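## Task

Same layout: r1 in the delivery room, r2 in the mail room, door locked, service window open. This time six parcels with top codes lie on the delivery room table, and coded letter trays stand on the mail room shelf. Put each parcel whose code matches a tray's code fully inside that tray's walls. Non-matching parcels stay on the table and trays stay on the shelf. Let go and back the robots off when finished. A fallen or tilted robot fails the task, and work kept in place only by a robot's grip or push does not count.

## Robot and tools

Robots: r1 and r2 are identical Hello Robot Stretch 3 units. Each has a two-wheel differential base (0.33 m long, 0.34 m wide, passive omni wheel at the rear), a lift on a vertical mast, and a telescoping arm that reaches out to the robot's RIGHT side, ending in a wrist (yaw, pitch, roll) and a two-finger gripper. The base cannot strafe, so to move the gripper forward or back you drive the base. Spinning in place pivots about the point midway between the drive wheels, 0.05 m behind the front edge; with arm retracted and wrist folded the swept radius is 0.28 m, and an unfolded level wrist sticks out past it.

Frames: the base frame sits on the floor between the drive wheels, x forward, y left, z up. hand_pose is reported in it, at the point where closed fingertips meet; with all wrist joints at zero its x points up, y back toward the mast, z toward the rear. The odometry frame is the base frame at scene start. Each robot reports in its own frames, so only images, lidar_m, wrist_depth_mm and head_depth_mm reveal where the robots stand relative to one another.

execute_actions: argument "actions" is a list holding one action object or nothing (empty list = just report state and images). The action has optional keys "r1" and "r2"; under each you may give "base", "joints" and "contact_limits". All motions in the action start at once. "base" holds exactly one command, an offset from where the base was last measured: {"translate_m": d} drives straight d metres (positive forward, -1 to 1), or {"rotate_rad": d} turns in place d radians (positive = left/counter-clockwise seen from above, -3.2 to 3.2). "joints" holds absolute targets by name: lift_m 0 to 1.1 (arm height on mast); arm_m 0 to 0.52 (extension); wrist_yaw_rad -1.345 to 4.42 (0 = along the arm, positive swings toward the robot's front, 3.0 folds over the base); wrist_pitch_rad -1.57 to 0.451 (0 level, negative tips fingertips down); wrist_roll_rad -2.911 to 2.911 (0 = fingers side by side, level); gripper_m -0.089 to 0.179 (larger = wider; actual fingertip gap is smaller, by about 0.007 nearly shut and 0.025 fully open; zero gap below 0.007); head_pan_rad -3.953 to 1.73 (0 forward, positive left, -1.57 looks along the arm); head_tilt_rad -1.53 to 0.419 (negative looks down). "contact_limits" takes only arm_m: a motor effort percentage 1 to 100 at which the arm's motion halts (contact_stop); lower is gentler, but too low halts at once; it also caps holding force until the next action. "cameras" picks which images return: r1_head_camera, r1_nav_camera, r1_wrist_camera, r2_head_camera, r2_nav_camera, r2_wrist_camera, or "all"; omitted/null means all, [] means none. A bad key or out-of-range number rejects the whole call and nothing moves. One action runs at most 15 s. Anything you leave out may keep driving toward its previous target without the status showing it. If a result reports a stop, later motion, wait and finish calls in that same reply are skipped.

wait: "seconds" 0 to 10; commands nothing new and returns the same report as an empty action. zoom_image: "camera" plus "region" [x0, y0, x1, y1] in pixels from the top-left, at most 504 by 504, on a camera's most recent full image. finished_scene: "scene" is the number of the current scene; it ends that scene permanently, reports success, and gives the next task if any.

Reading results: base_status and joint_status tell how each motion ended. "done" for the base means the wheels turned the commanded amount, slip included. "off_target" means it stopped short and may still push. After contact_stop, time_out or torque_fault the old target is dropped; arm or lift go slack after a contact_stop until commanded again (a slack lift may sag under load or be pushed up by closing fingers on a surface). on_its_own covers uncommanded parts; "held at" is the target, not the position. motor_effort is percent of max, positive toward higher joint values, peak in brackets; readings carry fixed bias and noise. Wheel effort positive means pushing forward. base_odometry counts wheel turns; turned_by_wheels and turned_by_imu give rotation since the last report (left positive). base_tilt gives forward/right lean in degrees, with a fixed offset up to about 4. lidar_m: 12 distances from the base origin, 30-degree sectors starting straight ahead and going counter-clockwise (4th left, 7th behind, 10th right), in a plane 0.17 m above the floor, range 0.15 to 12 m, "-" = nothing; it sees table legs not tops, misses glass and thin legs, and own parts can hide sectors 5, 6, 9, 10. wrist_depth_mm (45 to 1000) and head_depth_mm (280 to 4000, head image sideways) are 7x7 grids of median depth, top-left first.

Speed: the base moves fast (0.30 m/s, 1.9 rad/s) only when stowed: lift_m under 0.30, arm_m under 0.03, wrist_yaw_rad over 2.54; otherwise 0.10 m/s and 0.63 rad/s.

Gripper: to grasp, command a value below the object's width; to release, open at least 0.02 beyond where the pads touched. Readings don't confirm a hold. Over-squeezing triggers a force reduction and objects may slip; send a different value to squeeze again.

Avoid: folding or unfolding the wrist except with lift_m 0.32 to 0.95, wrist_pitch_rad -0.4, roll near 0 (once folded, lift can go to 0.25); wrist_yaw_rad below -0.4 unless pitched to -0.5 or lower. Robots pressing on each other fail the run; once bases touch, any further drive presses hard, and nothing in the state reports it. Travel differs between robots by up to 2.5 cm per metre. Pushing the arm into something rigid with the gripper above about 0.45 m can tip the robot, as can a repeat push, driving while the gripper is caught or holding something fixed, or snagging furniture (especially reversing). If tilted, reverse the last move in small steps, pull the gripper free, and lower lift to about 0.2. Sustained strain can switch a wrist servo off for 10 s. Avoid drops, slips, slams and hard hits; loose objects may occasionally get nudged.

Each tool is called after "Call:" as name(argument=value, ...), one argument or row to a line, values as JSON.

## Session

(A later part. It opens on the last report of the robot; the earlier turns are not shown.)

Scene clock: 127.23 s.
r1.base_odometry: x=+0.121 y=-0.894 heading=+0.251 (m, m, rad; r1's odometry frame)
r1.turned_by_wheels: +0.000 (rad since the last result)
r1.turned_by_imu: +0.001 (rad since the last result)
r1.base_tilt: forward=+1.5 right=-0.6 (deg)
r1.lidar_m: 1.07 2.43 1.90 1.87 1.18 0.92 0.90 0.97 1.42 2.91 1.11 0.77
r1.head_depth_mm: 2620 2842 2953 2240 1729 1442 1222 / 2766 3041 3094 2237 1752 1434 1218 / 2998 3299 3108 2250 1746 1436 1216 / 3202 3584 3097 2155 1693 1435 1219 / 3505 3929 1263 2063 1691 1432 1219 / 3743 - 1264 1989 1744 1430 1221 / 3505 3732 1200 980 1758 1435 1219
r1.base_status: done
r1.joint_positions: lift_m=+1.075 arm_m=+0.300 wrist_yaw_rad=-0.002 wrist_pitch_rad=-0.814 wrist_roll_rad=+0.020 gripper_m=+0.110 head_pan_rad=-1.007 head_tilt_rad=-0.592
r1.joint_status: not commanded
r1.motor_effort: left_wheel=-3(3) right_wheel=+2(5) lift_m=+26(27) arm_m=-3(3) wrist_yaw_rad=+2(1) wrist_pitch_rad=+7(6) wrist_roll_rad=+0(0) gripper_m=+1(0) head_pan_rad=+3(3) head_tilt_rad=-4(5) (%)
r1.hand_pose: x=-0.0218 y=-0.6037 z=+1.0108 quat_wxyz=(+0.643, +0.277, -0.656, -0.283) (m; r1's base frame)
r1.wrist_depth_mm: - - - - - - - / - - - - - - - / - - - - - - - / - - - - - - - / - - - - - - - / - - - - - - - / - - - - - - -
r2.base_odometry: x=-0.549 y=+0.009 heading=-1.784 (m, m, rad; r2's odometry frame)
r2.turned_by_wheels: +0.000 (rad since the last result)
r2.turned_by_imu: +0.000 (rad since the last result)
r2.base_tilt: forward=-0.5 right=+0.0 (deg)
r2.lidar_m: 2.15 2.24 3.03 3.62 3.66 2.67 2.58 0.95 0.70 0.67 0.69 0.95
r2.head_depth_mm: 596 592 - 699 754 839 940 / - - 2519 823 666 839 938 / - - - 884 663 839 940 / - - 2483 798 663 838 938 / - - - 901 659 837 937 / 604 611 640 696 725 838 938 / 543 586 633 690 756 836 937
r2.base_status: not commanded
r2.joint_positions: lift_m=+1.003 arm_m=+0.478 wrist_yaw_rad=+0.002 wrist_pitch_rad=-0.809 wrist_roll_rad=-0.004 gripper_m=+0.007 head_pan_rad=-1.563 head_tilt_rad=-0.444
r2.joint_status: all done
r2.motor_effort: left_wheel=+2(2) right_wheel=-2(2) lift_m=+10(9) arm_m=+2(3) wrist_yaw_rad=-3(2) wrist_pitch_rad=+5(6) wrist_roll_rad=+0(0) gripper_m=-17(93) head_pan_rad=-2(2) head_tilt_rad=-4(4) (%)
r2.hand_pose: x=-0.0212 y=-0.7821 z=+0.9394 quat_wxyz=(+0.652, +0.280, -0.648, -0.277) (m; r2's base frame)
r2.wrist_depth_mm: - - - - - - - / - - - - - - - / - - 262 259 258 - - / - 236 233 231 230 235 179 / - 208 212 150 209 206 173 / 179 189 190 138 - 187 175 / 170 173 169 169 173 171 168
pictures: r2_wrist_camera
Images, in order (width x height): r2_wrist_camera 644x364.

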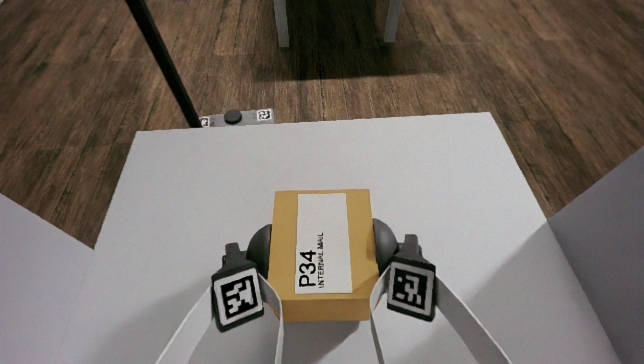

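Call:
execute_actions(
  actions=[
    {"r1": {"base": {"translate_m": 0.27}}, "r2": {"joints": {"arm_m": 0.16, "lift_m": 1.03}}},
  ],
  cameras=[],
)

Call:
execute_actions(
  actions=[
    {"r1": {"base": {"translate_m": 0.25}}, "r2": {"base": {"rotate_rad": 1.646}, "joints": {"arm_m": 0.0, "lift_m": 0.72, "head_pan_rad": 0.0, "head_tilt_rad": -0.3}}},
  ],
  cameras=[],
)

Call:
execute_actions(
  actions=[
    {"r1": {"base": {"translate_m": 0.6}, "joints": {"lift_m": 1.0, "arm_m": 0.12}}, "r2": {"base": {"translate_m": 1.0}, "joints": {"lift_m": 0.28, "wrist_yaw_rad": 2.65, "wrist_pitch_rad": -0.4}}},
  ],
  cameras=["r1_wrist_camera", "r2_wrist_camera"],
)

Scene clock: 136.57 s.
r1.base_odometry: x=+0.382 y=-0.827 heading=+0.251 (m, m, rad; r1's odometry frame)
r1.turned_by_wheels: +0.000 (rad since the last result)
r1.turned_by_imu: +0.002 (rad since the last result)
r1.base_tilt: forward=+1.5 right=-0.6 (deg)
r1.lidar_m: 1.22 2.40 1.87 1.84 1.53 1.19 1.17 1.25 1.85 2.93 0.97 0.52
r1.head_depth_mm: 2665 2887 2957 2240 1754 1443 1215 / 2773 3067 3148 2250 1735 1436 1216 / 3012 3330 3089 1144 1604 1436 1216 / 3256 3637 3136 954 1751 1427 1212 / 3484 3945 1267 911 1599 1437 1217 / 3536 3815 1265 911 762 1434 1055 / 3203 3459 1267 913 714 741 1145
r1.base_status: done
r1.joint_positions: lift_m=+1.075 arm_m=+0.300 wrist_yaw_rad=-0.002 wrist_pitch_rad=-0.814 wrist_roll_rad=+0.020 gripper_m=+0.110 head_pan_rad=-1.007 head_tilt_rad=-0.592
r1.joint_status: not commanded
r1.motor_effort: left_wheel=-2(4) right_wheel=+2(3) lift_m=+27(27) arm_m=-2(2) wrist_yaw_rad=+2(2) wrist_pitch_rad=+6(6) wrist_roll_rad=+0(0) gripper_m=+0(0) head_pan_rad=+4(3) head_tilt_rad=-4(5) (%)
r1.hand_pose: x=-0.0218 y=-0.6037 z=+1.0108 quat_wxyz=(+0.643, +0.277, -0.656, -0.283) (m; r1's base frame)
r1.wrist_depth_mm: - - - - - - - / - - - - - - - / 541 - - - - - - / 493 - - - - - - / 505 - - - - - - / - - - - - - - / - - - - - - -
r2.base_odometry: x=-0.549 y=+0.009 heading=-1.784 (m, m, rad; r2's odometry frame)
r2.turned_by_wheels: +0.000 (rad since the last result)
r2.turned_by_imu: +0.000 (rad since the last result)
r2.base_tilt: forward=-0.6 right=+0.0 (deg)
r2.lidar_m: 2.15 2.24 3.04 3.62 3.66 2.68 2.58 0.95 0.69 0.67 0.69 0.95
r2.head_depth_mm: 595 591 - - 770 837 939 / - - - - 643 837 938 / - 3317 2467 - - 838 938 / - - 2474 903 - 841 936 / - - - 901 661 836 938 / 604 612 641 698 727 836 935 / 544 587 634 690 758 837 936
r2.base_status: not commanded
r2.joint_positions: lift_m=+1.029 arm_m=+0.160 wrist_yaw_rad=+0.002 wrist_pitch_rad=-0.811 wrist_roll_rad=-0.004 gripper_m=+0.007 head_pan_rad=-1.563 head_tilt_rad=-0.444
r2.joint_status: all done
r2.motor_effort: left_wheel=+2(2) right_wheel=-2(2) lift_m=+42(45) arm_m=-3(2) wrist_yaw_rad=-2(2) wrist_pitch_rad=+6(6) wrist_roll_rad=+1(0) gripper_m=-17(17) head_pan_rad=-3(3) head_tilt_rad=-4(4) (%)
r2.hand_pose: x=-0.0212 y=-0.4643 z=+0.9656 quat_wxyz=(+0.652, +0.280, -0.648, -0.278) (m; r2's base frame)
r2.wrist_depth_mm: 259 271 406 400 385 287 291 / 299 308 347 338 338 334 343 / 354 347 297 298 296 396 424 / 431 411 277 269 286 513 540 / 569 588 578 150 647 711 746 / 798 852 792 138 - - - / - - - 983 - - 989
pictures: none
No camera images: the call's "cameras" was empty. Leave "cameras" out to get every camera's image.

Scene clock: 140.37 s.
r1.base_odometry: x=+0.624 y=-0.765 heading=+0.251 (m, m, rad; r1's odometry frame)
r1.turned_by_wheels: +0.000 (rad since the last result)
r1.turned_by_imu: +0.001 (rad since the last result)
r1.base_tilt: forward=+1.5 right=-0.6 (deg)
r1.lidar_m: 1.36 2.37 1.85 1.82 1.85 1.45 1.42 1.52 2.25 0.89 0.32 0.34
r1.head_depth_mm: 2666 2879 2995 952 1597 1438 1218 / 2825 3098 3150 890 761 1405 1223 / 3036 3327 3088 915 715 1328 1218 / 3315 3613 3094 908 717 587 1148 / 3444 3904 1269 916 716 588 622 / 3249 3552 1239 912 713 603 1144 / 2981 3145 1267 917 711 1146 1170
r1.base_status: done
r1.joint_positions: lift_m=+1.075 arm_m=+0.300 wrist_yaw_rad=-0.002 wrist_pitch_rad=-0.814 wrist_roll_rad=+0.020 gripper_m=+0.110 head_pan_rad=-1.007 head_tilt_rad=-0.592
r1.joint_status: not commanded
r1.motor_effort: left_wheel=-3(3) right_wheel=+2(6) lift_m=+27(27) arm_m=-2(3) wrist_yaw_rad=+1(2) wrist_pitch_rad=+7(7) wrist_roll_rad=+0(0) gripper_m=+0(0) head_pan_rad=+2(3) head_tilt_rad=-5(5) (%)
r1.hand_pose: x=-0.0218 y=-0.6037 z=+1.0108 quat_wxyz=(+0.643, +0.277, -0.656, -0.283) (m; r1's base frame)
r1.wrist_depth_mm: - - - - - - - / - - - - - - - / 538 531 543 - - - - / 477 473 496 - - - - / 435 432 - - - - - / 397 404 - - - - - / 371 363 - - - - -
r2.base_odometry: x=-0.549 y=+0.009 heading=-0.138 (m, m, rad; r2's odometry frame)
r2.turned_by_wheels: +1.646 (rad since the last result)
r2.turned_by_imu: +1.675 (rad since the last result)
r2.base_tilt: forward=-0.6 right=+0.1 (deg)
r2.lidar_m: 3.63 3.42 2.63 1.97 0.88 0.68 0.67 0.71 1.03 2.15 2.29 3.32
r2.head_depth_mm: 3111 3293 3441 3592 2690 1980 1582 / 3119 3287 3453 3587 2672 1973 1575 / 3159 3337 3427 3608 2666 1975 1570 / 3141 3342 3502 3664 2659 1959 1563 / 3207 3362 3489 3688 2633 1970 1557 / 3186 3339 3527 3692 2649 1970 1560 / 3221 3384 3560 3685 2594 1947 1550
r2.base_status: done
r2.joint_positions: lift_m=+0.721 arm_m=+0.000 wrist_yaw_rad=+0.002 wrist_pitch_rad=-0.811 wrist_roll_rad=-0.004 gripper_m=+0.007 head_pan_rad=-0.007 head_tilt_rad=-0.310
r2.joint_status: all done
r2.motor_effort: left_wheel=-4(10) right_wheel=+3(6) lift_m=+10(37) arm_m=-3(1) wrist_yaw_rad=-2(3) wrist_pitch_rad=+6(6) wrist_roll_rad=+1(0) gripper_m=-18(17) head_pan_rad=+3(32) head_tilt_rad=+5(24) (%)
r2.hand_pose: x=-0.0212 y=-0.3043 z=+0.6571 quat_wxyz=(+0.652, +0.280, -0.648, -0.278) (m; r2's base frame)
r2.wrist_depth_mm: - - - - - - 752 / - - - - - - 770 / - - - - - - 761 / 999 970 995 980 976 955 770 / 880 894 894 150 875 877 762 / 790 788 795 139 - 790 742 / 725 727 725 709 711 718 696
pictures: none
No camera images: the call's "cameras" was empty. Leave "cameras" out to get every camera's image.

Scene clock: 147.90 s.
r1.base_odometry: x=+1.205 y=-0.616 heading=+0.251 (m, m, rad; r1's odometry frame)
r1.turned_by_wheels: +0.000 (rad since the last result)
r1.turned_by_imu: +0.004 (rad since the last result)
r1.base_tilt: forward=+1.6 right=-0.6 (deg)
r1.lidar_m: 2.30 2.29 1.79 1.76 1.89 2.05 2.02 0.37 0.29 0.28 0.30 0.45
r1.head_depth_mm: 2705 2901 3082 917 715 588 500 / 2916 3170 3159 914 715 588 499 / 3080 3419 3114 915 716 588 522 / 3151 3515 1267 910 715 587 1167 / 2821 3088 1270 913 714 616 1221 / 2555 2742 1264 916 715 1365 1144 / 2325 2489 1264 913 738 1396 1216
r1.base_status: done
r1.joint_positions: lift_m=+1.000 arm_m=+0.120 wrist_yaw_rad=+0.000 wrist_pitch_rad=-0.813 wrist_roll_rad=+0.020 gripper_m=+0.110 head_pan_rad=-1.007 head_tilt_rad=-0.593
r1.joint_status: all done
r1.motor_effort: left_wheel=-3(4) right_wheel=+2(5) lift_m=+21(22) arm_m=-2(4) wrist_yaw_rad=+1(1) wrist_pitch_rad=+6(7) wrist_roll_rad=+0(0) gripper_m=+1(0) head_pan_rad=+3(4) head_tilt_rad=-4(5) (%)
r1.hand_pose: x=-0.0217 y=-0.4237 z=+0.9361 quat_wxyz=(+0.643, +0.277, -0.656, -0.283) (m; r1's base frame)
r1.wrist_depth_mm: 538 546 559 562 551 543 - / 488 482 489 486 453 478 474 / 435 436 433 427 425 423 414 / 391 389 388 385 366 383 379 / 352 352 352 347 295 347 341 / 324 328 318 320 272 324 319 / 298 298 293 296 295 293 291
r2.base_odometry: x=+0.441 y=-0.129 heading=-0.138 (m, m, rad; r2's odometry frame)
r2.turned_by_wheels: +0.000 (rad since the last result)
r2.turned_by_imu: +0.011 (rad since the last result)
r2.base_tilt: forward=-0.6 right=+0.1 (deg)
r2.lidar_m: 2.65 2.82 2.56 2.49 2.13 1.69 1.66 1.77 2.28 2.24 2.39 2.68
r2.head_depth_mm: 2284 2383 2492 2654 2685 1992 1574 / 2271 2376 2513 2668 2657 1977 1571 / 2284 2412 2512 2675 2658 1975 1567 / 2311 2429 2530 2692 2656 1973 1571 / 2316 2443 2553 2718 2635 1969 1565 / 2330 2441 2585 2760 2637 1959 1559 / 2333 2474 2613 2738 2626 1944 1552
r2.base_status: done
r2.joint_positions: lift_m=+0.281 arm_m=+0.000 wrist_yaw_rad=+2.647 wrist_pitch_rad=-0.426 wrist_roll_rad=-0.004 gripper_m=+0.007 head_pan_rad=-0.007 head_tilt_rad=-0.309
r2.joint_status: all done
r2.motor_effort: left_wheel=-5(13) right_wheel=+3(9) lift_m=+11(12) arm_m=-2(3) wrist_yaw_rad=+2(3) wrist_pitch_rad=+15(14) wrist_roll_rad=+1(1) gripper_m=-18(17) head_pan_rad=+2(3) head_tilt_rad=+5(6) (%)
r2.hand_pose: x=+0.0847 y=+0.0513 z=+0.2915 quat_wxyz=(+0.315, +0.705, -0.023, +0.635) (m; r2's base frame)
r2.wrist_depth_mm: - - - - - - - / - - - - - - - / - - 994 978 949 945 905 / 771 754 759 725 718 709 700 / 611 600 616 149 594 579 571 / 510 495 500 138 - 479 471 / - 455 - 406 418 413 408
pictures: r1_wrist_camera, r2_wrist_camera
Images, in order (width x height): r1_wrist_camera 644x364, r2_wrist_camera 644x364.

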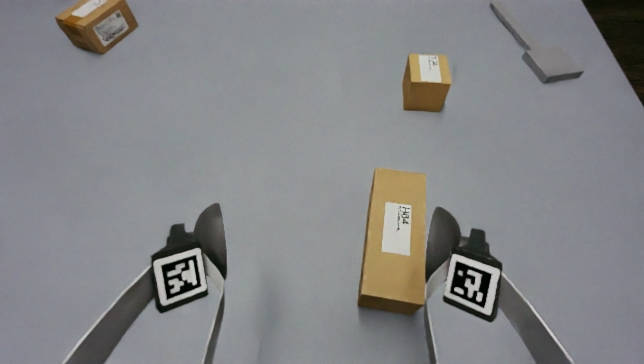

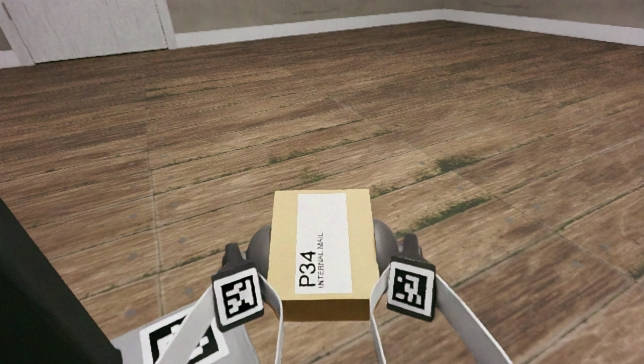

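Call:
zoom_image(
  camera="r1_wrist_camera",
  region=[360, 190, 440, 270],
)

Region (360, 190, 440, 270) of r1_wrist_camera's 644x364 image, scaled by 6.300.

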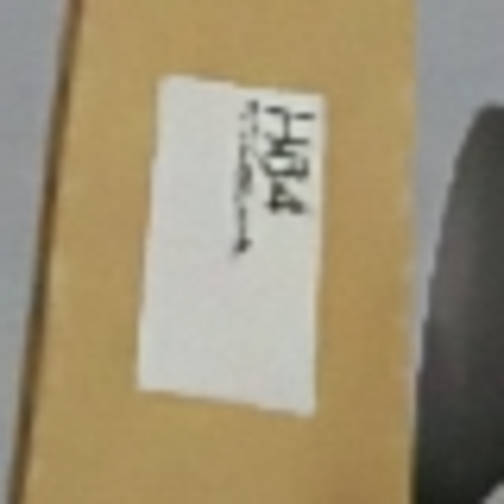

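Call:
execute_actions(
  actions=[
    {"r1": {"base": {"translate_m": 0.38}, "joints": {"lift_m": 0.97, "arm_m": 0.42, "gripper_m": 0.13}}, "r2": {"base": {"translate_m": 1.0}}},
  ],
  cameras=["r1_wrist_camera", "r1_head_camera"],
)

Scene clock: 154.93 s.
r1.base_odometry: x=+1.574 y=-0.522 heading=+0.251 (m, m, rad; r1's odometry frame)
r1.turned_by_wheels: +0.000 (rad since the last result)
r1.turned_by_imu: +0.002 (rad since the last result)
r1.base_tilt: forward=+1.6 right=-0.6 (deg)
r1.lidar_m: 1.92 2.06 1.74 1.72 1.84 2.44 2.40 0.42 0.32 0.32 0.34 0.50
r1.head_depth_mm: 2731 3000 3054 916 716 588 499 / 2903 3189 3119 902 715 588 521 / 3000 3333 1275 912 714 586 1166 / 2606 2918 2969 912 715 601 1217 / 2350 2595 2794 914 715 1332 1147 / 2129 2312 2519 912 737 1398 1197 / 1941 2088 2278 913 789 1332 1218
r1.base_status: done
r1.joint_positions: lift_m=+0.970 arm_m=+0.420 wrist_yaw_rad=+0.000 wrist_pitch_rad=-0.813 wrist_roll_rad=+0.020 gripper_m=+0.130 head_pan_rad=-1.007 head_tilt_rad=-0.593
r1.joint_status: all done
r1.motor_effort: left_wheel=-3(4) right_wheel=+2(5) lift_m=+22(21) arm_m=+1(1) wrist_yaw_rad=+1(1) wrist_pitch_rad=+7(6) wrist_roll_rad=+0(0) gripper_m=+0(81) head_pan_rad=+2(4) head_tilt_rad=-5(5) (%)
r1.hand_pose: x=-0.0217 y=-0.7232 z=+0.9061 quat_wxyz=(+0.643, +0.277, -0.656, -0.283) (m; r1's base frame)
r1.wrist_depth_mm: - - - - - - - / 445 443 441 432 428 435 426 / 339 374 392 330 385 379 378 / 300 347 354 313 345 343 344 / 319 324 318 315 314 314 309 / 293 - 291 290 286 - 285 / 273 269 270 266 265 264 265
r2.base_odometry: x=+1.432 y=-0.267 heading=-0.139 (m, m, rad; r2's odometry frame)
r2.turned_by_wheels: +0.000 (rad since the last result)
r2.turned_by_imu: +0.011 (rad since the last result)
r2.base_tilt: forward=-0.6 right=+0.0 (deg)
r2.lidar_m: 1.65 1.78 2.46 2.42 2.58 2.70 2.65 2.84 2.37 2.33 2.15 1.68
r2.head_depth_mm: 1391 1478 1547 1603 1731 1828 1568 / 1405 1486 1559 1611 1741 1835 1571 / 1418 1491 1577 1625 1763 1848 1573 / 1426 1504 1581 1636 1793 1865 1570 / 1435 1511 1599 1636 1797 1882 1565 / 1441 1525 1607 1650 1823 1881 1551 / 1457 1535 1625 1712 1833 1915 1556
r2.base_status: done
r2.joint_positions: lift_m=+0.281 arm_m=+0.000 wrist_yaw_rad=+2.647 wrist_pitch_rad=-0.426 wrist_roll_rad=-0.004 gripper_m=+0.007 head_pan_rad=-0.007 head_tilt_rad=-0.309
r2.joint_status: not commanded
r2.motor_effort: left_wheel=-5(11) right_wheel=+3(8) lift_m=+11(10) arm_m=-2(2) wrist_yaw_rad=+2(2) wrist_pitch_rad=+15(15) wrist_roll_rad=+1(1) gripper_m=-17(17) head_pan_rad=+2(3) head_tilt_rad=+5(5) (%)
r2.hand_pose: x=+0.0847 y=+0.0514 z=+0.2916 quat_wxyz=(+0.315, +0.705, -0.023, +0.635) (m; r2's base frame)
r2.wrist_depth_mm: - - - - - - - / - - - - - - - / - - 987 963 964 913 938 / 751 737 736 720 712 695 699 / 610 601 612 150 585 577 562 / 518 496 492 139 - 481 470 / - 449 - 408 412 410 405
pictures: r1_head_camera (sideways: a quarter turn clockwise sets it upright), r1_wrist_camera
Images, in order (width x height): r1_head_camera 896x504, r1_wrist_camera 644x364.

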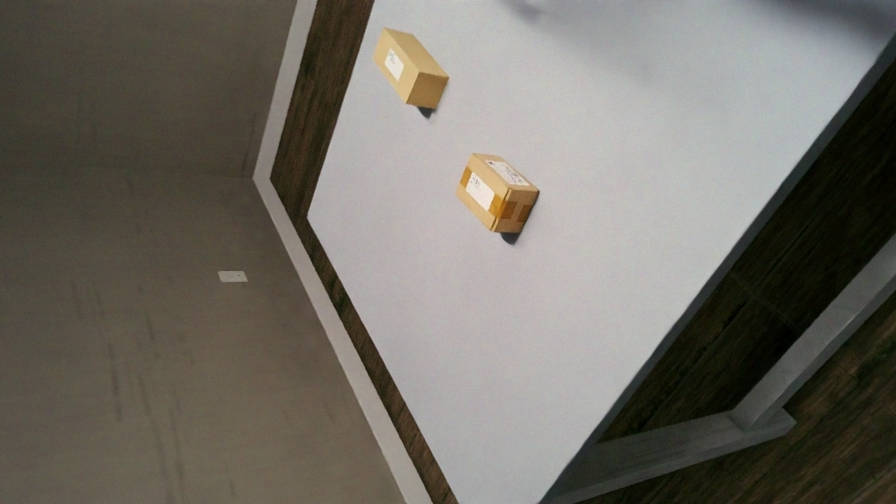

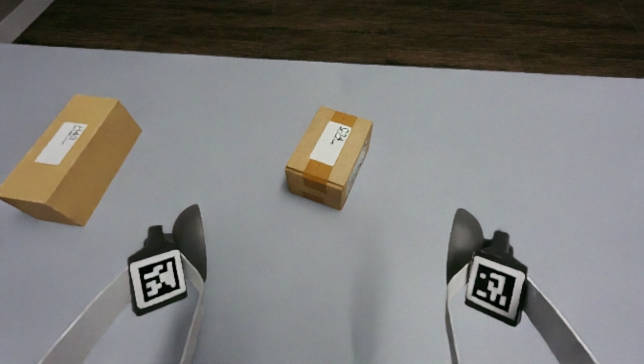

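Call:
zoom_image(
  camera="r1_wrist_camera",
  region=[280, 100, 380, 200],
)

Call:
zoom_image(
  camera="r1_wrist_camera",
  region=[0, 90, 150, 230],
)

Call:
zoom_image(
  camera="r1_head_camera",
  region=[450, 145, 550, 245],
)

Region (280, 100, 380, 200) of r1_wrist_camera's 644x364 image, scaled by 5.040.

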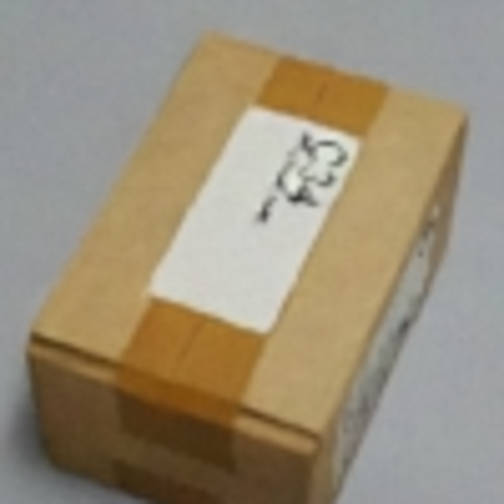

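Region (0, 90, 150, 230) of r1_wrist_camera's 644x364 image, scaled by 3.360; it fills the top 470 rows of this view, and the rest is white.

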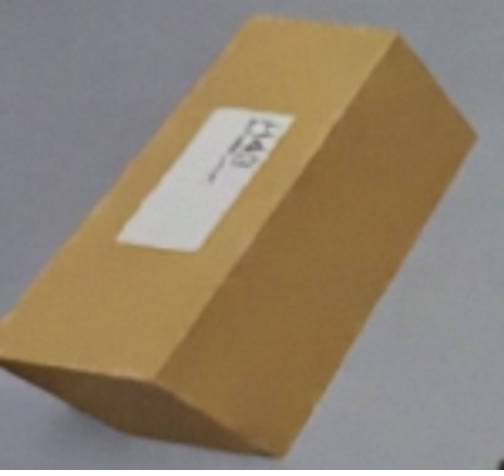

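Region (450, 145, 550, 245) of r1_head_camera's 896x504 image, scaled by 5.040, with more detail than that image has.

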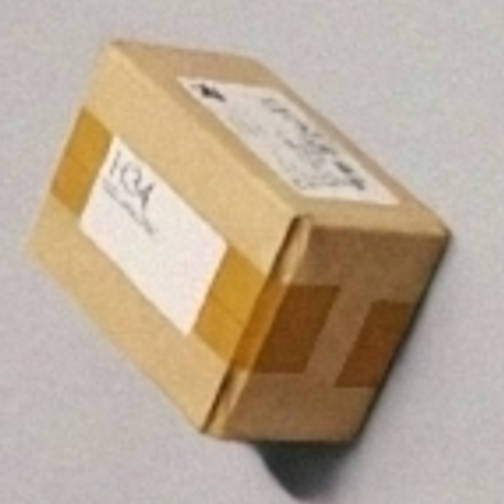

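Call:
execute_actions(
  actions=[
    {"r1": {"base": {"translate_m": 0.3}, "joints": {"arm_m": 0.15}}, "r2": {"base": {"translate_m": 0.6}, "joints": {"lift_m": 0.9}}},
  ],
  cameras=["r1_wrist_camera"],
)

Scene clock: 168.57 s.
r1.base_odometry: x=+1.864 y=-0.448 heading=+0.251 (m, m, rad; r1's odometry frame)
r1.turned_by_wheels: +0.000 (rad since the last result)
r1.turned_by_imu: +0.003 (rad since the last result)
r1.base_tilt: forward=+1.5 right=-0.6 (deg)
r1.lidar_m: 1.63 1.74 1.72 1.70 1.81 2.69 1.00 0.45 0.35 0.35 0.37 0.54
r1.head_depth_mm: 2765 3036 3067 917 715 589 521 / 2873 3206 3097 915 714 587 1178 / 2524 2850 3012 917 714 603 1219 / 2241 2471 2676 2230 712 636 1191 / 1983 2181 2414 2247 714 854 1140 / 1772 1934 2111 2190 1750 1432 1215 / 1622 1765 1903 2044 1753 1432 1216
r1.base_status: done
r1.joint_positions: lift_m=+0.970 arm_m=+0.150 wrist_yaw_rad=+0.000 wrist_pitch_rad=-0.813 wrist_roll_rad=+0.020 gripper_m=+0.130 head_pan_rad=-1.007 head_tilt_rad=-0.593
r1.joint_status: all done
r1.motor_effort: left_wheel=-2(4) right_wheel=+2(6) lift_m=+22(22) arm_m=-2(3) wrist_yaw_rad=+0(1) wrist_pitch_rad=+6(6) wrist_roll_rad=+0(0) gripper_m=+0(0) head_pan_rad=+4(3) head_tilt_rad=-4(4) (%)
r1.hand_pose: x=-0.0216 y=-0.4537 z=+0.9061 quat_wxyz=(+0.643, +0.277, -0.656, -0.283) (m; r1's base frame)
r1.wrist_depth_mm: - 502 506 467 503 468 497 / 472 441 446 437 436 434 425 / 397 394 392 331 392 384 384 / 354 353 355 301 347 342 344 / 320 324 320 316 317 316 311 / 295 - 290 291 287 - 287 / 274 271 269 269 267 266 264
r2.base_odometry: x=+2.026 y=-0.350 heading=-0.139 (m, m, rad; r2's odometry frame)
r2.turned_by_wheels: +0.000 (rad since the last result)
r2.turned_by_imu: +0.007 (rad since the last result)
r2.base_tilt: forward=-0.6 right=+0.0 (deg)
r2.lidar_m: 1.06 1.14 1.69 2.36 2.54 3.28 3.23 3.07 2.43 2.39 1.37 1.08
r2.head_depth_mm: 878 925 972 1028 1057 809 724 / 884 931 983 1039 1066 799 721 / 892 939 992 1048 1066 825 720 / 901 946 1001 1060 1078 823 1285 / 906 955 1007 1067 1083 794 1294 / 914 961 1015 1078 1085 817 1320 / 922 968 1023 1086 1047 779 1324
r2.base_status: done
r2.joint_positions: lift_m=+0.899 arm_m=+0.000 wrist_yaw_rad=+2.647 wrist_pitch_rad=-0.426 wrist_roll_rad=-0.004 gripper_m=+0.007 head_pan_rad=-0.007 head_tilt_rad=-0.308
r2.joint_status: all done
r2.motor_effort: left_wheel=-5(15) right_wheel=+2(8) lift_m=+42(44) arm_m=-3(2) wrist_yaw_rad=+2(2) wrist_pitch_rad=+15(15) wrist_roll_rad=+1(1) gripper_m=-17(17) head_pan_rad=+3(3) head_tilt_rad=+5(5) (%)
r2.hand_pose: x=+0.0848 y=+0.0514 z=+0.9101 quat_wxyz=(+0.314, +0.705, -0.023, +0.635) (m; r2's base frame)
r2.wrist_depth_mm: - - - - - - 789 / - - - - - 984 765 / - - - - - 656 573 / - - - - - - 507 / - - - 150 - - 921 / - - - 138 - - 961 / - - - - - - 960
pictures: r1_wrist_camera
Images, in order (width x height): r1_wrist_camera 644x364.

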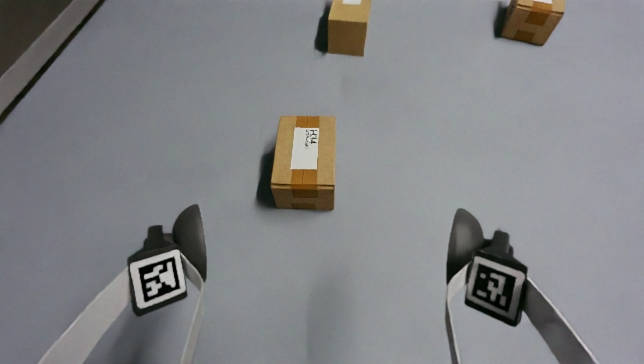

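Call:
execute_actions(
  actions=[
    {"r1": {"base": {"translate_m": 0.02}, "joints": {"arm_m": 0.282, "lift_m": 0.905}}, "r2": {"base": {"rotate_rad": 1.465}, "joints": {"lift_m": 0.96, "wrist_yaw_rad": 0.0, "wrist_pitch_rad": -0.8, "arm_m": 0.25, "head_pan_rad": -1.57, "head_tilt_rad": -0.6}}},
  ],
  cameras=["r1_wrist_camera", "r2_wrist_camera", "r2_head_camera"],
)

Scene clock: 174.40 s.
r1.base_odometry: x=+1.884 y=-0.443 heading=+0.250 (m, m, rad; r1's odometry frame)
r1.turned_by_wheels: +0.000 (rad since the last result)
r1.turned_by_imu: +0.001 (rad since the last result)
r1.base_tilt: forward=+1.5 right=-0.6 (deg)
r1.lidar_m: 1.61 1.72 1.72 1.70 1.82 2.68 1.01 0.45 0.36 0.35 0.38 1.63
r1.head_depth_mm: 2778 3017 3143 916 715 588 523 / 2826 3215 3117 911 713 588 1176 / 2481 2807 2975 914 715 602 1216 / 2172 2445 2679 2241 714 810 1191 / 1930 2149 2387 2259 716 862 1169 / 1753 1912 2092 2142 1750 1428 1224 / 1600 1740 1878 2008 1738 1438 1222
r1.base_status: done
r1.joint_positions: lift_m=+0.905 arm_m=+0.282 wrist_yaw_rad=+0.000 wrist_pitch_rad=-0.813 wrist_roll_rad=+0.020 gripper_m=+0.130 head_pan_rad=-1.007 head_tilt_rad=-0.593
r1.joint_status: all done
r1.motor_effort: left_wheel=-2(6) right_wheel=+2(5) lift_m=+22(21) arm_m=+1(2) wrist_yaw_rad=+1(1) wrist_pitch_rad=+6(7) wrist_roll_rad=+0(0) gripper_m=+1(0) head_pan_rad=+2(4) head_tilt_rad=-5(5) (%)
r1.hand_pose: x=-0.0216 y=-0.5853 z=+0.8411 quat_wxyz=(+0.643, +0.277, -0.656, -0.283) (m; r1's base frame)
r1.wrist_depth_mm: 412 399 398 390 367 384 340 / 351 346 346 335 332 334 334 / 309 309 309 301 301 298 300 / 276 275 274 272 270 269 268 / 250 256 248 193 246 250 244 / 229 - 225 177 223 - 223 / 215 212 208 169 208 204 206
r2.base_odometry: x=+2.026 y=-0.350 heading=+1.326 (m, m, rad; r2's odometry frame)
r2.turned_by_wheels: +1.465 (rad since the last result)
r2.turned_by_imu: +1.490 (rad since the last result)
r2.base_tilt: forward=-0.6 right=+0.0 (deg)
r2.lidar_m: 2.35 2.45 3.34 3.22 3.37 2.48 2.39 1.50 1.10 1.06 1.10 1.50
r2.head_depth_mm: 891 978 - 869 816 1489 1273 / 893 968 - 854 811 1487 1272 / 893 969 - - 812 1483 1267 / 893 983 1068 - 810 1481 1265 / 896 978 1076 898 810 1475 1265 / 893 983 1072 920 806 1478 1267 / 895 977 1075 921 803 1474 1261
r2.base_status: done
r2.joint_positions: lift_m=+0.959 arm_m=+0.250 wrist_yaw_rad=+0.003 wrist_pitch_rad=-0.810 wrist_roll_rad=-0.004 gripper_m=+0.007 head_pan_rad=-1.563 head_tilt_rad=-0.593
r2.joint_status: all done
r2.motor_effort: left_wheel=-4(11) right_wheel=+2(7) lift_m=+42(44) arm_m=+3(1) wrist_yaw_rad=-4(7) wrist_pitch_rad=+6(14) wrist_roll_rad=+1(0) gripper_m=-17(17) head_pan_rad=-3(33) head_tilt_rad=-5(33) (%)
r2.hand_pose: x=-0.0211 y=-0.5540 z=+0.8958 quat_wxyz=(+0.652, +0.280, -0.648, -0.277) (m; r2's base frame)
r2.wrist_depth_mm: 496 509 506 519 485 514 460 / 450 436 432 447 412 442 422 / 389 369 375 382 366 379 379 / 334 329 338 318 337 338 345 / 311 309 318 150 316 316 321 / - - 986 138 - - - / 940 950 921 914 943 937 950
pictures: r1_wrist_camera, r2_head_camera (sideways: a quarter turn clockwise sets it upright), r2_wrist_camera
Images, in order (width x height): r1_wrist_camera 644x364, r2_head_camera 896x504, r2_wrist_camera 644x364.

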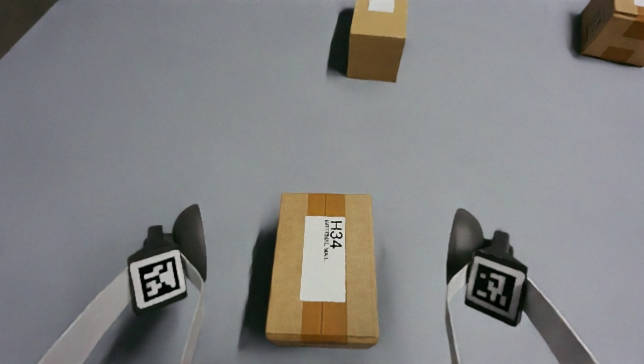

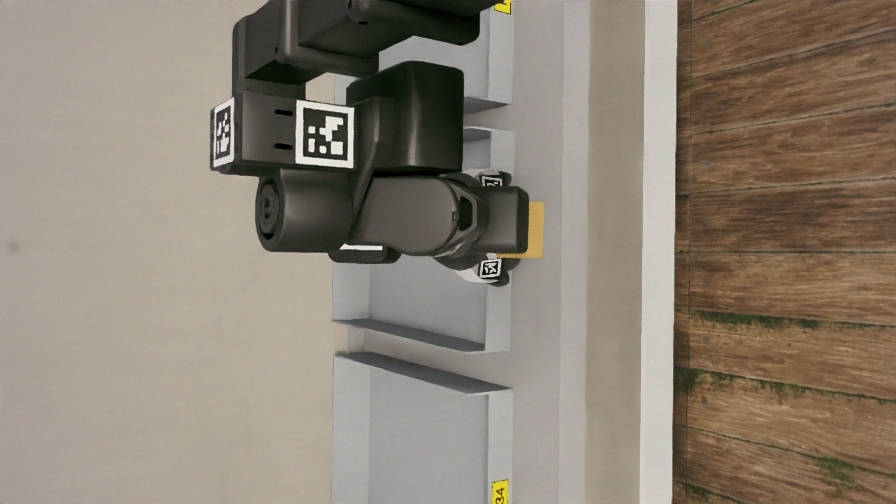

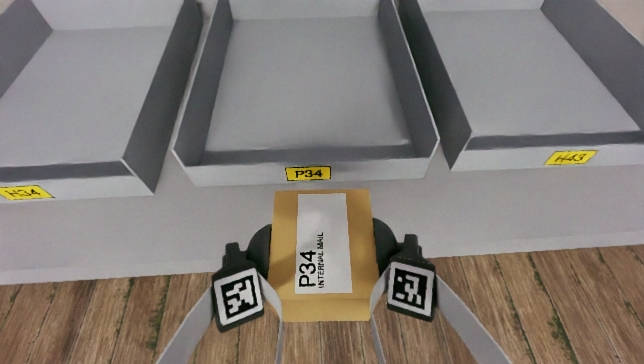

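Call:
execute_actions(
  actions=[
    {"r1": {"joints": {"lift_m": 0.862}}, "r2": {"joints": {"arm_m": 0.49, "lift_m": 0.945}}},
  ],
  cameras=["r1_wrist_camera"],
)

Call:
execute_actions(
  actions=[
    {"r1": {"joints": {"gripper_m": 0.01}}, "r2": {"joints": {"lift_m": 0.874}}},
  ],
  cameras=["r1_wrist_camera", "r2_wrist_camera"],
)

Scene clock: 179.67 s.
r1.base_odometry: x=+1.884 y=-0.443 heading=+0.250 (m, m, rad; r1's odometry frame)
r1.turned_by_wheels: +0.000 (rad since the last result)
r1.turned_by_imu: +0.001 (rad since the last result)
r1.base_tilt: forward=+1.5 right=-0.6 (deg)
r1.lidar_m: 1.60 1.72 1.72 1.70 1.82 2.68 1.01 0.46 0.36 0.35 0.38 1.63
r1.head_depth_mm: 2756 2964 3094 914 717 588 522 / 2852 3209 3122 914 715 588 1167 / 2505 2811 2947 912 714 602 1222 / 2176 2440 2675 2249 714 812 1192 / 1947 2137 2373 2222 713 862 1167 / 1756 1916 2102 2180 1750 1432 1223 / 1602 1724 1890 2035 1731 1443 1221
r1.base_status: not commanded
r1.joint_positions: lift_m=+0.862 arm_m=+0.282 wrist_yaw_rad=+0.000 wrist_pitch_rad=-0.813 wrist_roll_rad=+0.020 gripper_m=+0.130 head_pan_rad=-1.007 head_tilt_rad=-0.593
r1.joint_status: all done
r1.motor_effort: left_wheel=-3(3) right_wheel=+1(2) lift_m=+22(22) arm_m=+1(1) wrist_yaw_rad=+1(1) wrist_pitch_rad=+6(6) wrist_roll_rad=+0(0) gripper_m=+0(0) head_pan_rad=+3(4) head_tilt_rad=-4(5) (%)
r1.hand_pose: x=-0.0216 y=-0.5853 z=+0.7981 quat_wxyz=(+0.643, +0.277, -0.656, -0.283) (m; r1's base frame)
r1.wrist_depth_mm: 324 324 318 320 298 311 310 / 284 282 283 276 276 275 272 / 249 251 247 246 246 242 242 / 225 225 222 163 218 219 217 / 204 208 202 148 199 203 199 / 188 - 182 135 180 - 181 / 176 172 168 149 167 168 169
r2.base_odometry: x=+2.026 y=-0.350 heading=+1.326 (m, m, rad; r2's odometry frame)
r2.turned_by_wheels: +0.000 (rad since the last result)
r2.turned_by_imu: +0.000 (rad since the last result)
r2.base_tilt: forward=-0.5 right=+0.1 (deg)
r2.lidar_m: 2.36 2.45 3.36 3.23 3.38 2.48 2.38 1.50 1.10 1.06 1.10 1.50
r2.head_depth_mm: 891 982 - 899 1421 1494 1271 / 892 955 1087 897 812 1483 1274 / 892 939 1087 927 813 1486 1270 / 891 966 1070 891 809 1489 1267 / 892 981 1074 897 808 1480 1263 / 892 986 1071 919 805 1479 1263 / 894 983 1072 919 804 1479 1262
r2.base_status: not commanded
r2.joint_positions: lift_m=+0.946 arm_m=+0.490 wrist_yaw_rad=+0.002 wrist_pitch_rad=-0.811 wrist_roll_rad=-0.004 gripper_m=+0.007 head_pan_rad=-1.563 head_tilt_rad=-0.593
r2.joint_status: all done
r2.motor_effort: left_wheel=-4(4) right_wheel=+3(2) lift_m=+11(36) arm_m=+2(4) wrist_yaw_rad=-2(4) wrist_pitch_rad=+6(6) wrist_roll_rad=+0(0) gripper_m=-18(17) head_pan_rad=-2(3) head_tilt_rad=-5(5) (%)
r2.hand_pose: x=-0.0212 y=-0.7938 z=+0.8822 quat_wxyz=(+0.652, +0.280, -0.648, -0.278) (m; r2's base frame)
r2.wrist_depth_mm: 319 326 332 336 345 352 356 / 351 350 358 365 370 375 378 / 364 336 359 365 352 355 362 / 330 282 325 324 315 301 321 / 287 261 297 149 290 244 289 / 230 245 267 138 - 231 261 / 216 229 239 238 243 217 236
pictures: r1_wrist_camera
Images, in order (width x height): r1_wrist_camera 644x364.

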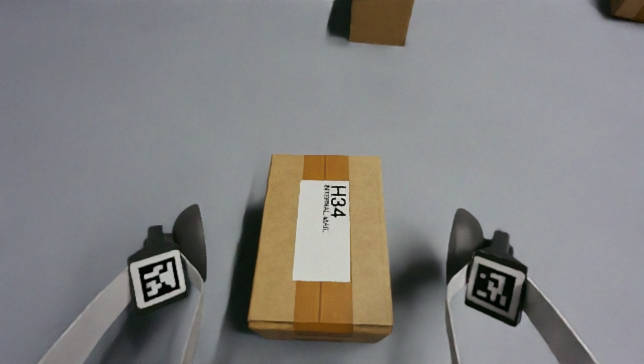

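Scene clock: 181.37 s.
r1.base_odometry: x=+1.884 y=-0.443 heading=+0.250 (m, m, rad; r1's odometry frame)
r1.turned_by_wheels: +0.000 (rad since the last result)
r1.turned_by_imu: +0.000 (rad since the last result)
r1.base_tilt: forward=+1.5 right=-0.6 (deg)
r1.lidar_m: 1.60 1.72 1.72 1.69 1.82 2.68 1.01 0.46 0.36 0.35 0.38 1.63
r1.head_depth_mm: 2781 3014 3121 915 714 588 523 / 2792 3187 3081 912 716 588 1175 / 2479 2801 2920 915 715 602 1220 / 2190 2443 2676 2238 715 813 1185 / 1945 2113 2373 2230 714 862 1168 / 1751 1902 2096 2151 1735 1429 1220 / 1603 1743 1881 2031 1750 1439 1219
r1.base_status: not commanded
r1.joint_positions: lift_m=+0.862 arm_m=+0.282 wrist_yaw_rad=+0.000 wrist_pitch_rad=-0.815 wrist_roll_rad=+0.020 gripper_m=+0.011 head_pan_rad=-1.007 head_tilt_rad=-0.593
r1.joint_status: all done
r1.motor_effort: left_wheel=-2(2) right_wheel=+2(2) lift_m=+23(21) arm_m=+2(1) wrist_yaw_rad=+1(0) wrist_pitch_rad=+7(7) wrist_roll_rad=+0(0) gripper_m=-24(100) head_pan_rad=+3(3) head_tilt_rad=-5(4) (%)
r1.hand_pose: x=-0.0216 y=-0.5849 z=+0.7978 quat_wxyz=(+0.643, +0.278, -0.655, -0.284) (m; r1's base frame)
r1.wrist_depth_mm: 323 321 323 318 299 312 310 / 278 283 278 276 276 272 271 / 249 248 249 245 246 244 240 / 224 222 224 158 220 219 217 / 204 204 203 144 195 199 198 / 185 185 136 132 135 182 183 / 173 172 168 126 166 168 167
r2.base_odometry: x=+2.026 y=-0.350 heading=+1.326 (m, m, rad; r2's odometry frame)
r2.turned_by_wheels: +0.000 (rad since the last result)
r2.turned_by_imu: +0.000 (rad since the last result)
r2.base_tilt: forward=-0.6 right=+0.1 (deg)
r2.lidar_m: 2.36 2.45 3.35 3.24 3.36 2.48 2.39 1.50 1.10 1.06 1.10 1.51
r2.head_depth_mm: 890 979 1071 - - 1450 1270 / 892 977 - 858 812 1485 1272 / 892 982 - 926 812 1483 1271 / 891 982 1071 866 810 1483 1266 / 894 978 1074 900 808 1477 1264 / 893 981 1071 921 806 1481 1260 / 896 982 1074 918 805 1475 1261
r2.base_status: not commanded
r2.joint_positions: lift_m=+0.875 arm_m=+0.490 wrist_yaw_rad=+0.002 wrist_pitch_rad=-0.811 wrist_roll_rad=-0.004 gripper_m=+0.007 head_pan_rad=-1.563 head_tilt_rad=-0.593
r2.joint_status: all done
r2.motor_effort: left_wheel=-4(4) right_wheel=+2(3) lift_m=+11(11) arm_m=+3(2) wrist_yaw_rad=-2(3) wrist_pitch_rad=+6(6) wrist_roll_rad=+1(1) gripper_m=-17(18) head_pan_rad=-2(2) head_tilt_rad=-5(5) (%)
r2.hand_pose: x=-0.0212 y=-0.7938 z=+0.8112 quat_wxyz=(+0.652, +0.280, -0.648, -0.278) (m; r2's base frame)
r2.wrist_depth_mm: 289 281 295 303 298 299 322 / 244 257 310 311 298 234 303 / 214 241 271 270 268 213 261 / 200 222 240 240 238 198 190 / 169 207 220 150 216 200 159 / 158 193 196 138 - 189 153 / 154 179 176 175 178 176 142
pictures: r1_wrist_camera, r2_wrist_camera
Images, in order (width x height): r1_wrist_camera 644x364, r2_wrist_camera 644x364.

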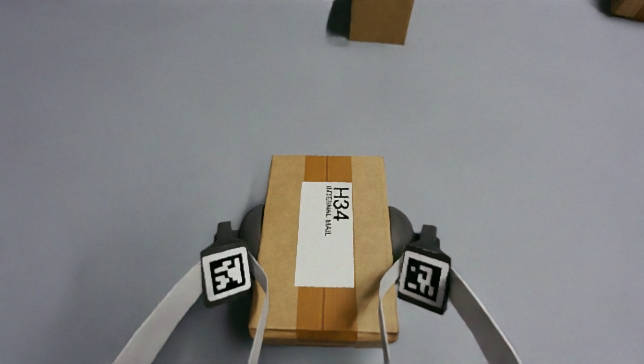

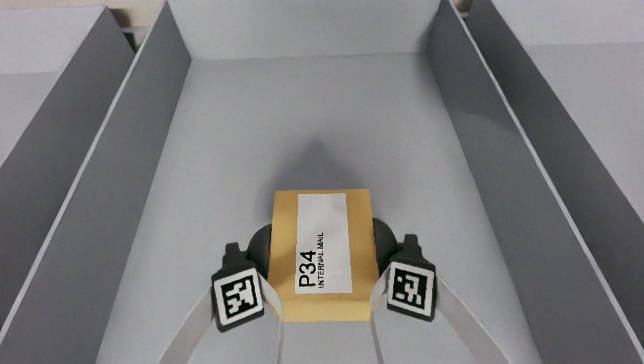

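Call:
execute_actions(
  actions=[
    {"r1": {"base": {"translate_m": -0.08}, "joints": {"lift_m": 0.96}}, "r2": {"joints": {"lift_m": 0.866, "gripper_m": 0.10}}},
  ],
  cameras=["r2_wrist_camera"],
)

Call:
execute_actions(
  actions=[
    {"r1": {"base": {"translate_m": -0.22}, "joints": {"lift_m": 1.05, "arm_m": 0.25, "wrist_yaw_rad": -0.54}}, "r2": {"joints": {"lift_m": 0.95, "arm_m": 0.22}}},
  ],
  cameras=["r2_wrist_camera"],
)

Scene clock: 185.33 s.
r1.base_odometry: x=+1.806 y=-0.463 heading=+0.250 (m, m, rad; r1's odometry frame)
r1.turned_by_wheels: +0.000 (rad since the last result)
r1.turned_by_imu: +0.001 (rad since the last result)
r1.base_tilt: forward=+1.5 right=-0.6 (deg)
r1.lidar_m: 1.69 1.80 1.73 1.71 1.82 2.69 0.99 0.45 0.35 0.34 0.37 0.54
r1.head_depth_mm: 2767 2992 3067 915 715 589 511 / 2921 3218 3101 915 714 587 1146 / 2625 2948 3078 916 714 587 1214 / 2295 2546 2794 916 714 637 1219 / 2046 2260 2482 2261 715 913 1141 / 1853 2016 2207 2240 767 1396 1218 / 1689 1826 1987 2084 1754 1433 1216
r1.base_status: done
r1.joint_positions: lift_m=+0.960 arm_m=+0.282 wrist_yaw_rad=+0.000 wrist_pitch_rad=-0.817 wrist_roll_rad=+0.020 gripper_m=+0.014 head_pan_rad=-1.007 head_tilt_rad=-0.593
r1.joint_status: all done
r1.motor_effort: left_wheel=-2(7) right_wheel=+2(3) lift_m=+28(29) arm_m=+1(1) wrist_yaw_rad=+1(0) wrist_pitch_rad=+8(8) wrist_roll_rad=+0(0) gripper_m=-23(23) head_pan_rad=+5(3) head_tilt_rad=-4(5) (%)
r1.hand_pose: x=-0.0216 y=-0.5845 z=+0.8952 quat_wxyz=(+0.643, +0.278, -0.655, -0.284) (m; r1's base frame)
r1.wrist_depth_mm: 521 486 484 454 471 464 470 / 439 426 419 367 413 384 413 / 376 379 376 373 369 372 364 / 341 339 336 159 331 331 329 / 309 307 307 144 297 300 301 / 283 281 136 132 136 280 277 / 263 262 255 126 254 257 254
r2.base_odometry: x=+2.026 y=-0.350 heading=+1.326 (m, m, rad; r2's odometry frame)
r2.turned_by_wheels: +0.000 (rad since the last result)
r2.turned_by_imu: +0.000 (rad since the last result)
r2.base_tilt: forward=-0.5 right=+0.0 (deg)
r2.lidar_m: 2.36 2.46 3.34 3.23 3.35 2.49 2.39 1.50 1.10 1.06 1.10 1.51
r2.head_depth_mm: 892 981 1072 - - 1444 1249 / 893 979 - 864 813 1486 1270 / 892 980 - 893 811 1490 1270 / 893 979 1074 870 810 1482 1267 / 892 982 1072 900 808 1480 1266 / 895 980 1072 919 807 1481 1266 / 893 981 1073 920 805 1477 1263
r2.base_status: not commanded
r2.joint_positions: lift_m=+0.867 arm_m=+0.490 wrist_yaw_rad=+0.002 wrist_pitch_rad=-0.811 wrist_roll_rad=-0.004 gripper_m=+0.100 head_pan_rad=-1.563 head_tilt_rad=-0.593
r2.joint_status: all done
r2.motor_effort: left_wheel=-4(5) right_wheel=+3(2) lift_m=+11(11) arm_m=+3(3) wrist_yaw_rad=-3(3) wrist_pitch_rad=+6(6) wrist_roll_rad=+0(1) gripper_m=+1(78) head_pan_rad=-2(2) head_tilt_rad=-5(5) (%)
r2.hand_pose: x=-0.0212 y=-0.7938 z=+0.8031 quat_wxyz=(+0.652, +0.280, -0.648, -0.278) (m; r2's base frame)
r2.wrist_depth_mm: 273 276 300 302 297 269 321 / 228 254 296 296 295 223 293 / 214 222 261 259 259 210 201 / 171 220 229 230 229 200 165 / 160 203 210 152 211 197 156 / 155 190 185 141 184 179 142 / 154 172 171 171 171 168 136
pictures: r2_wrist_camera
Images, in order (width x height): r2_wrist_camera 644x364.

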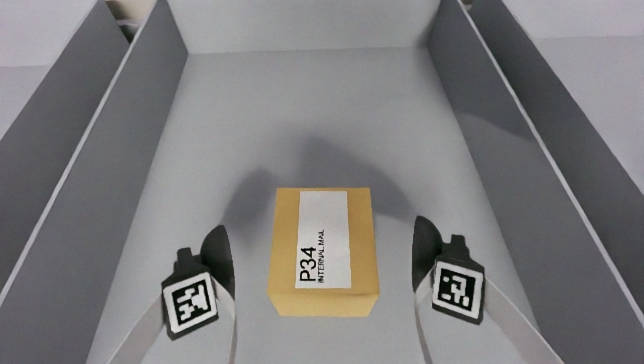

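Scene clock: 188.53 s.
r1.base_odometry: x=+1.593 y=-0.517 heading=+0.250 (m, m, rad; r1's odometry frame)
r1.turned_by_wheels: +0.000 (rad since the last result)
r1.turned_by_imu: +0.000 (rad since the last result)
r1.base_tilt: forward=+1.5 right=-0.6 (deg)
r1.lidar_m: 1.90 2.04 1.75 1.72 1.85 2.46 2.42 0.42 0.33 0.32 0.34 0.51
r1.head_depth_mm: 2721 3004 3099 896 716 589 500 / 2926 3226 3123 916 714 587 522 / 2964 3315 1270 913 714 588 1165 / 2597 2905 2974 915 714 603 1221 / 2327 2533 2774 911 713 1362 1147 / 2092 2300 2503 913 737 1368 1191 / 1922 2065 2250 2234 884 1369 1216
r1.base_status: done
r1.joint_positions: lift_m=+1.050 arm_m=+0.250 wrist_yaw_rad=-0.538 wrist_pitch_rad=-0.817 wrist_roll_rad=+0.020 gripper_m=+0.014 head_pan_rad=-1.007 head_tilt_rad=-0.593
r1.joint_status: all done
r1.motor_effort: left_wheel=-2(8) right_wheel=+2(2) lift_m=+28(28) arm_m=-3(3) wrist_yaw_rad=-1(3) wrist_pitch_rad=+9(8) wrist_roll_rad=+0(0) gripper_m=-23(23) head_pan_rad=+4(2) head_tilt_rad=-4(4) (%)
r1.hand_pose: x=-0.1025 y=-0.5306 z=+0.9852 quat_wxyz=(+0.544, +0.094, -0.705, -0.445) (m; r1's base frame)
r1.wrist_depth_mm: - - - 623 647 612 624 / - 559 550 553 550 532 529 / 498 489 484 494 487 492 480 / 452 444 446 158 438 432 392 / 405 407 400 144 387 394 394 / 374 376 136 132 136 362 362 / 344 344 337 126 337 335 337
r2.base_odometry: x=+2.026 y=-0.350 heading=+1.326 (m, m, rad; r2's odometry frame)
r2.turned_by_wheels: +0.000 (rad since the last result)
r2.turned_by_imu: +0.000 (rad since the last result)
r2.base_tilt: forward=-0.5 right=+0.1 (deg)
r2.lidar_m: 2.36 2.45 3.35 3.23 3.36 2.48 2.39 1.50 1.10 1.06 1.10 1.50
r2.head_depth_mm: 891 980 - 867 1119 1490 1271 / 891 979 - - 814 1486 1271 / 893 980 - - 1424 1487 1269 / 892 981 1073 961 1422 1491 1271 / 892 982 1073 909 807 1483 1266 / 894 980 1070 921 805 1481 1265 / 894 980 1071 918 804 1477 1260
r2.base_status: not commanded
r2.joint_positions: lift_m=+0.949 arm_m=+0.220 wrist_yaw_rad=+0.002 wrist_pitch_rad=-0.811 wrist_roll_rad=-0.004 gripper_m=+0.100 head_pan_rad=-1.563 head_tilt_rad=-0.593
r2.joint_status: all done
r2.motor_effort: left_wheel=-4(4) right_wheel=+3(3) lift_m=+42(44) arm_m=-3(4) wrist_yaw_rad=-2(2) wrist_pitch_rad=+6(6) wrist_roll_rad=+0(0) gripper_m=+0(1) head_pan_rad=-3(2) head_tilt_rad=-5(5) (%)
r2.hand_pose: x=-0.0212 y=-0.5243 z=+0.8856 quat_wxyz=(+0.652, +0.280, -0.648, -0.278) (m; r2's base frame)
r2.wrist_depth_mm: 488 503 486 499 468 499 449 / 431 412 414 407 400 421 413 / 377 355 373 375 358 357 353 / 329 335 335 334 334 333 329 / 318 313 313 337 336 - - / - - - - - - - / 952 936 959 932 915 946 905
pictures: r2_wrist_camera
Images, in order (width x height): r2_wrist_camera 644x364.

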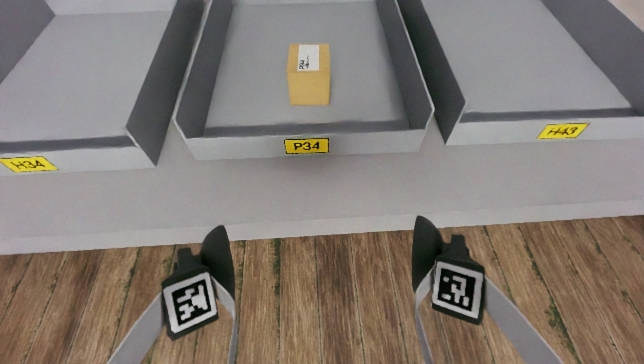

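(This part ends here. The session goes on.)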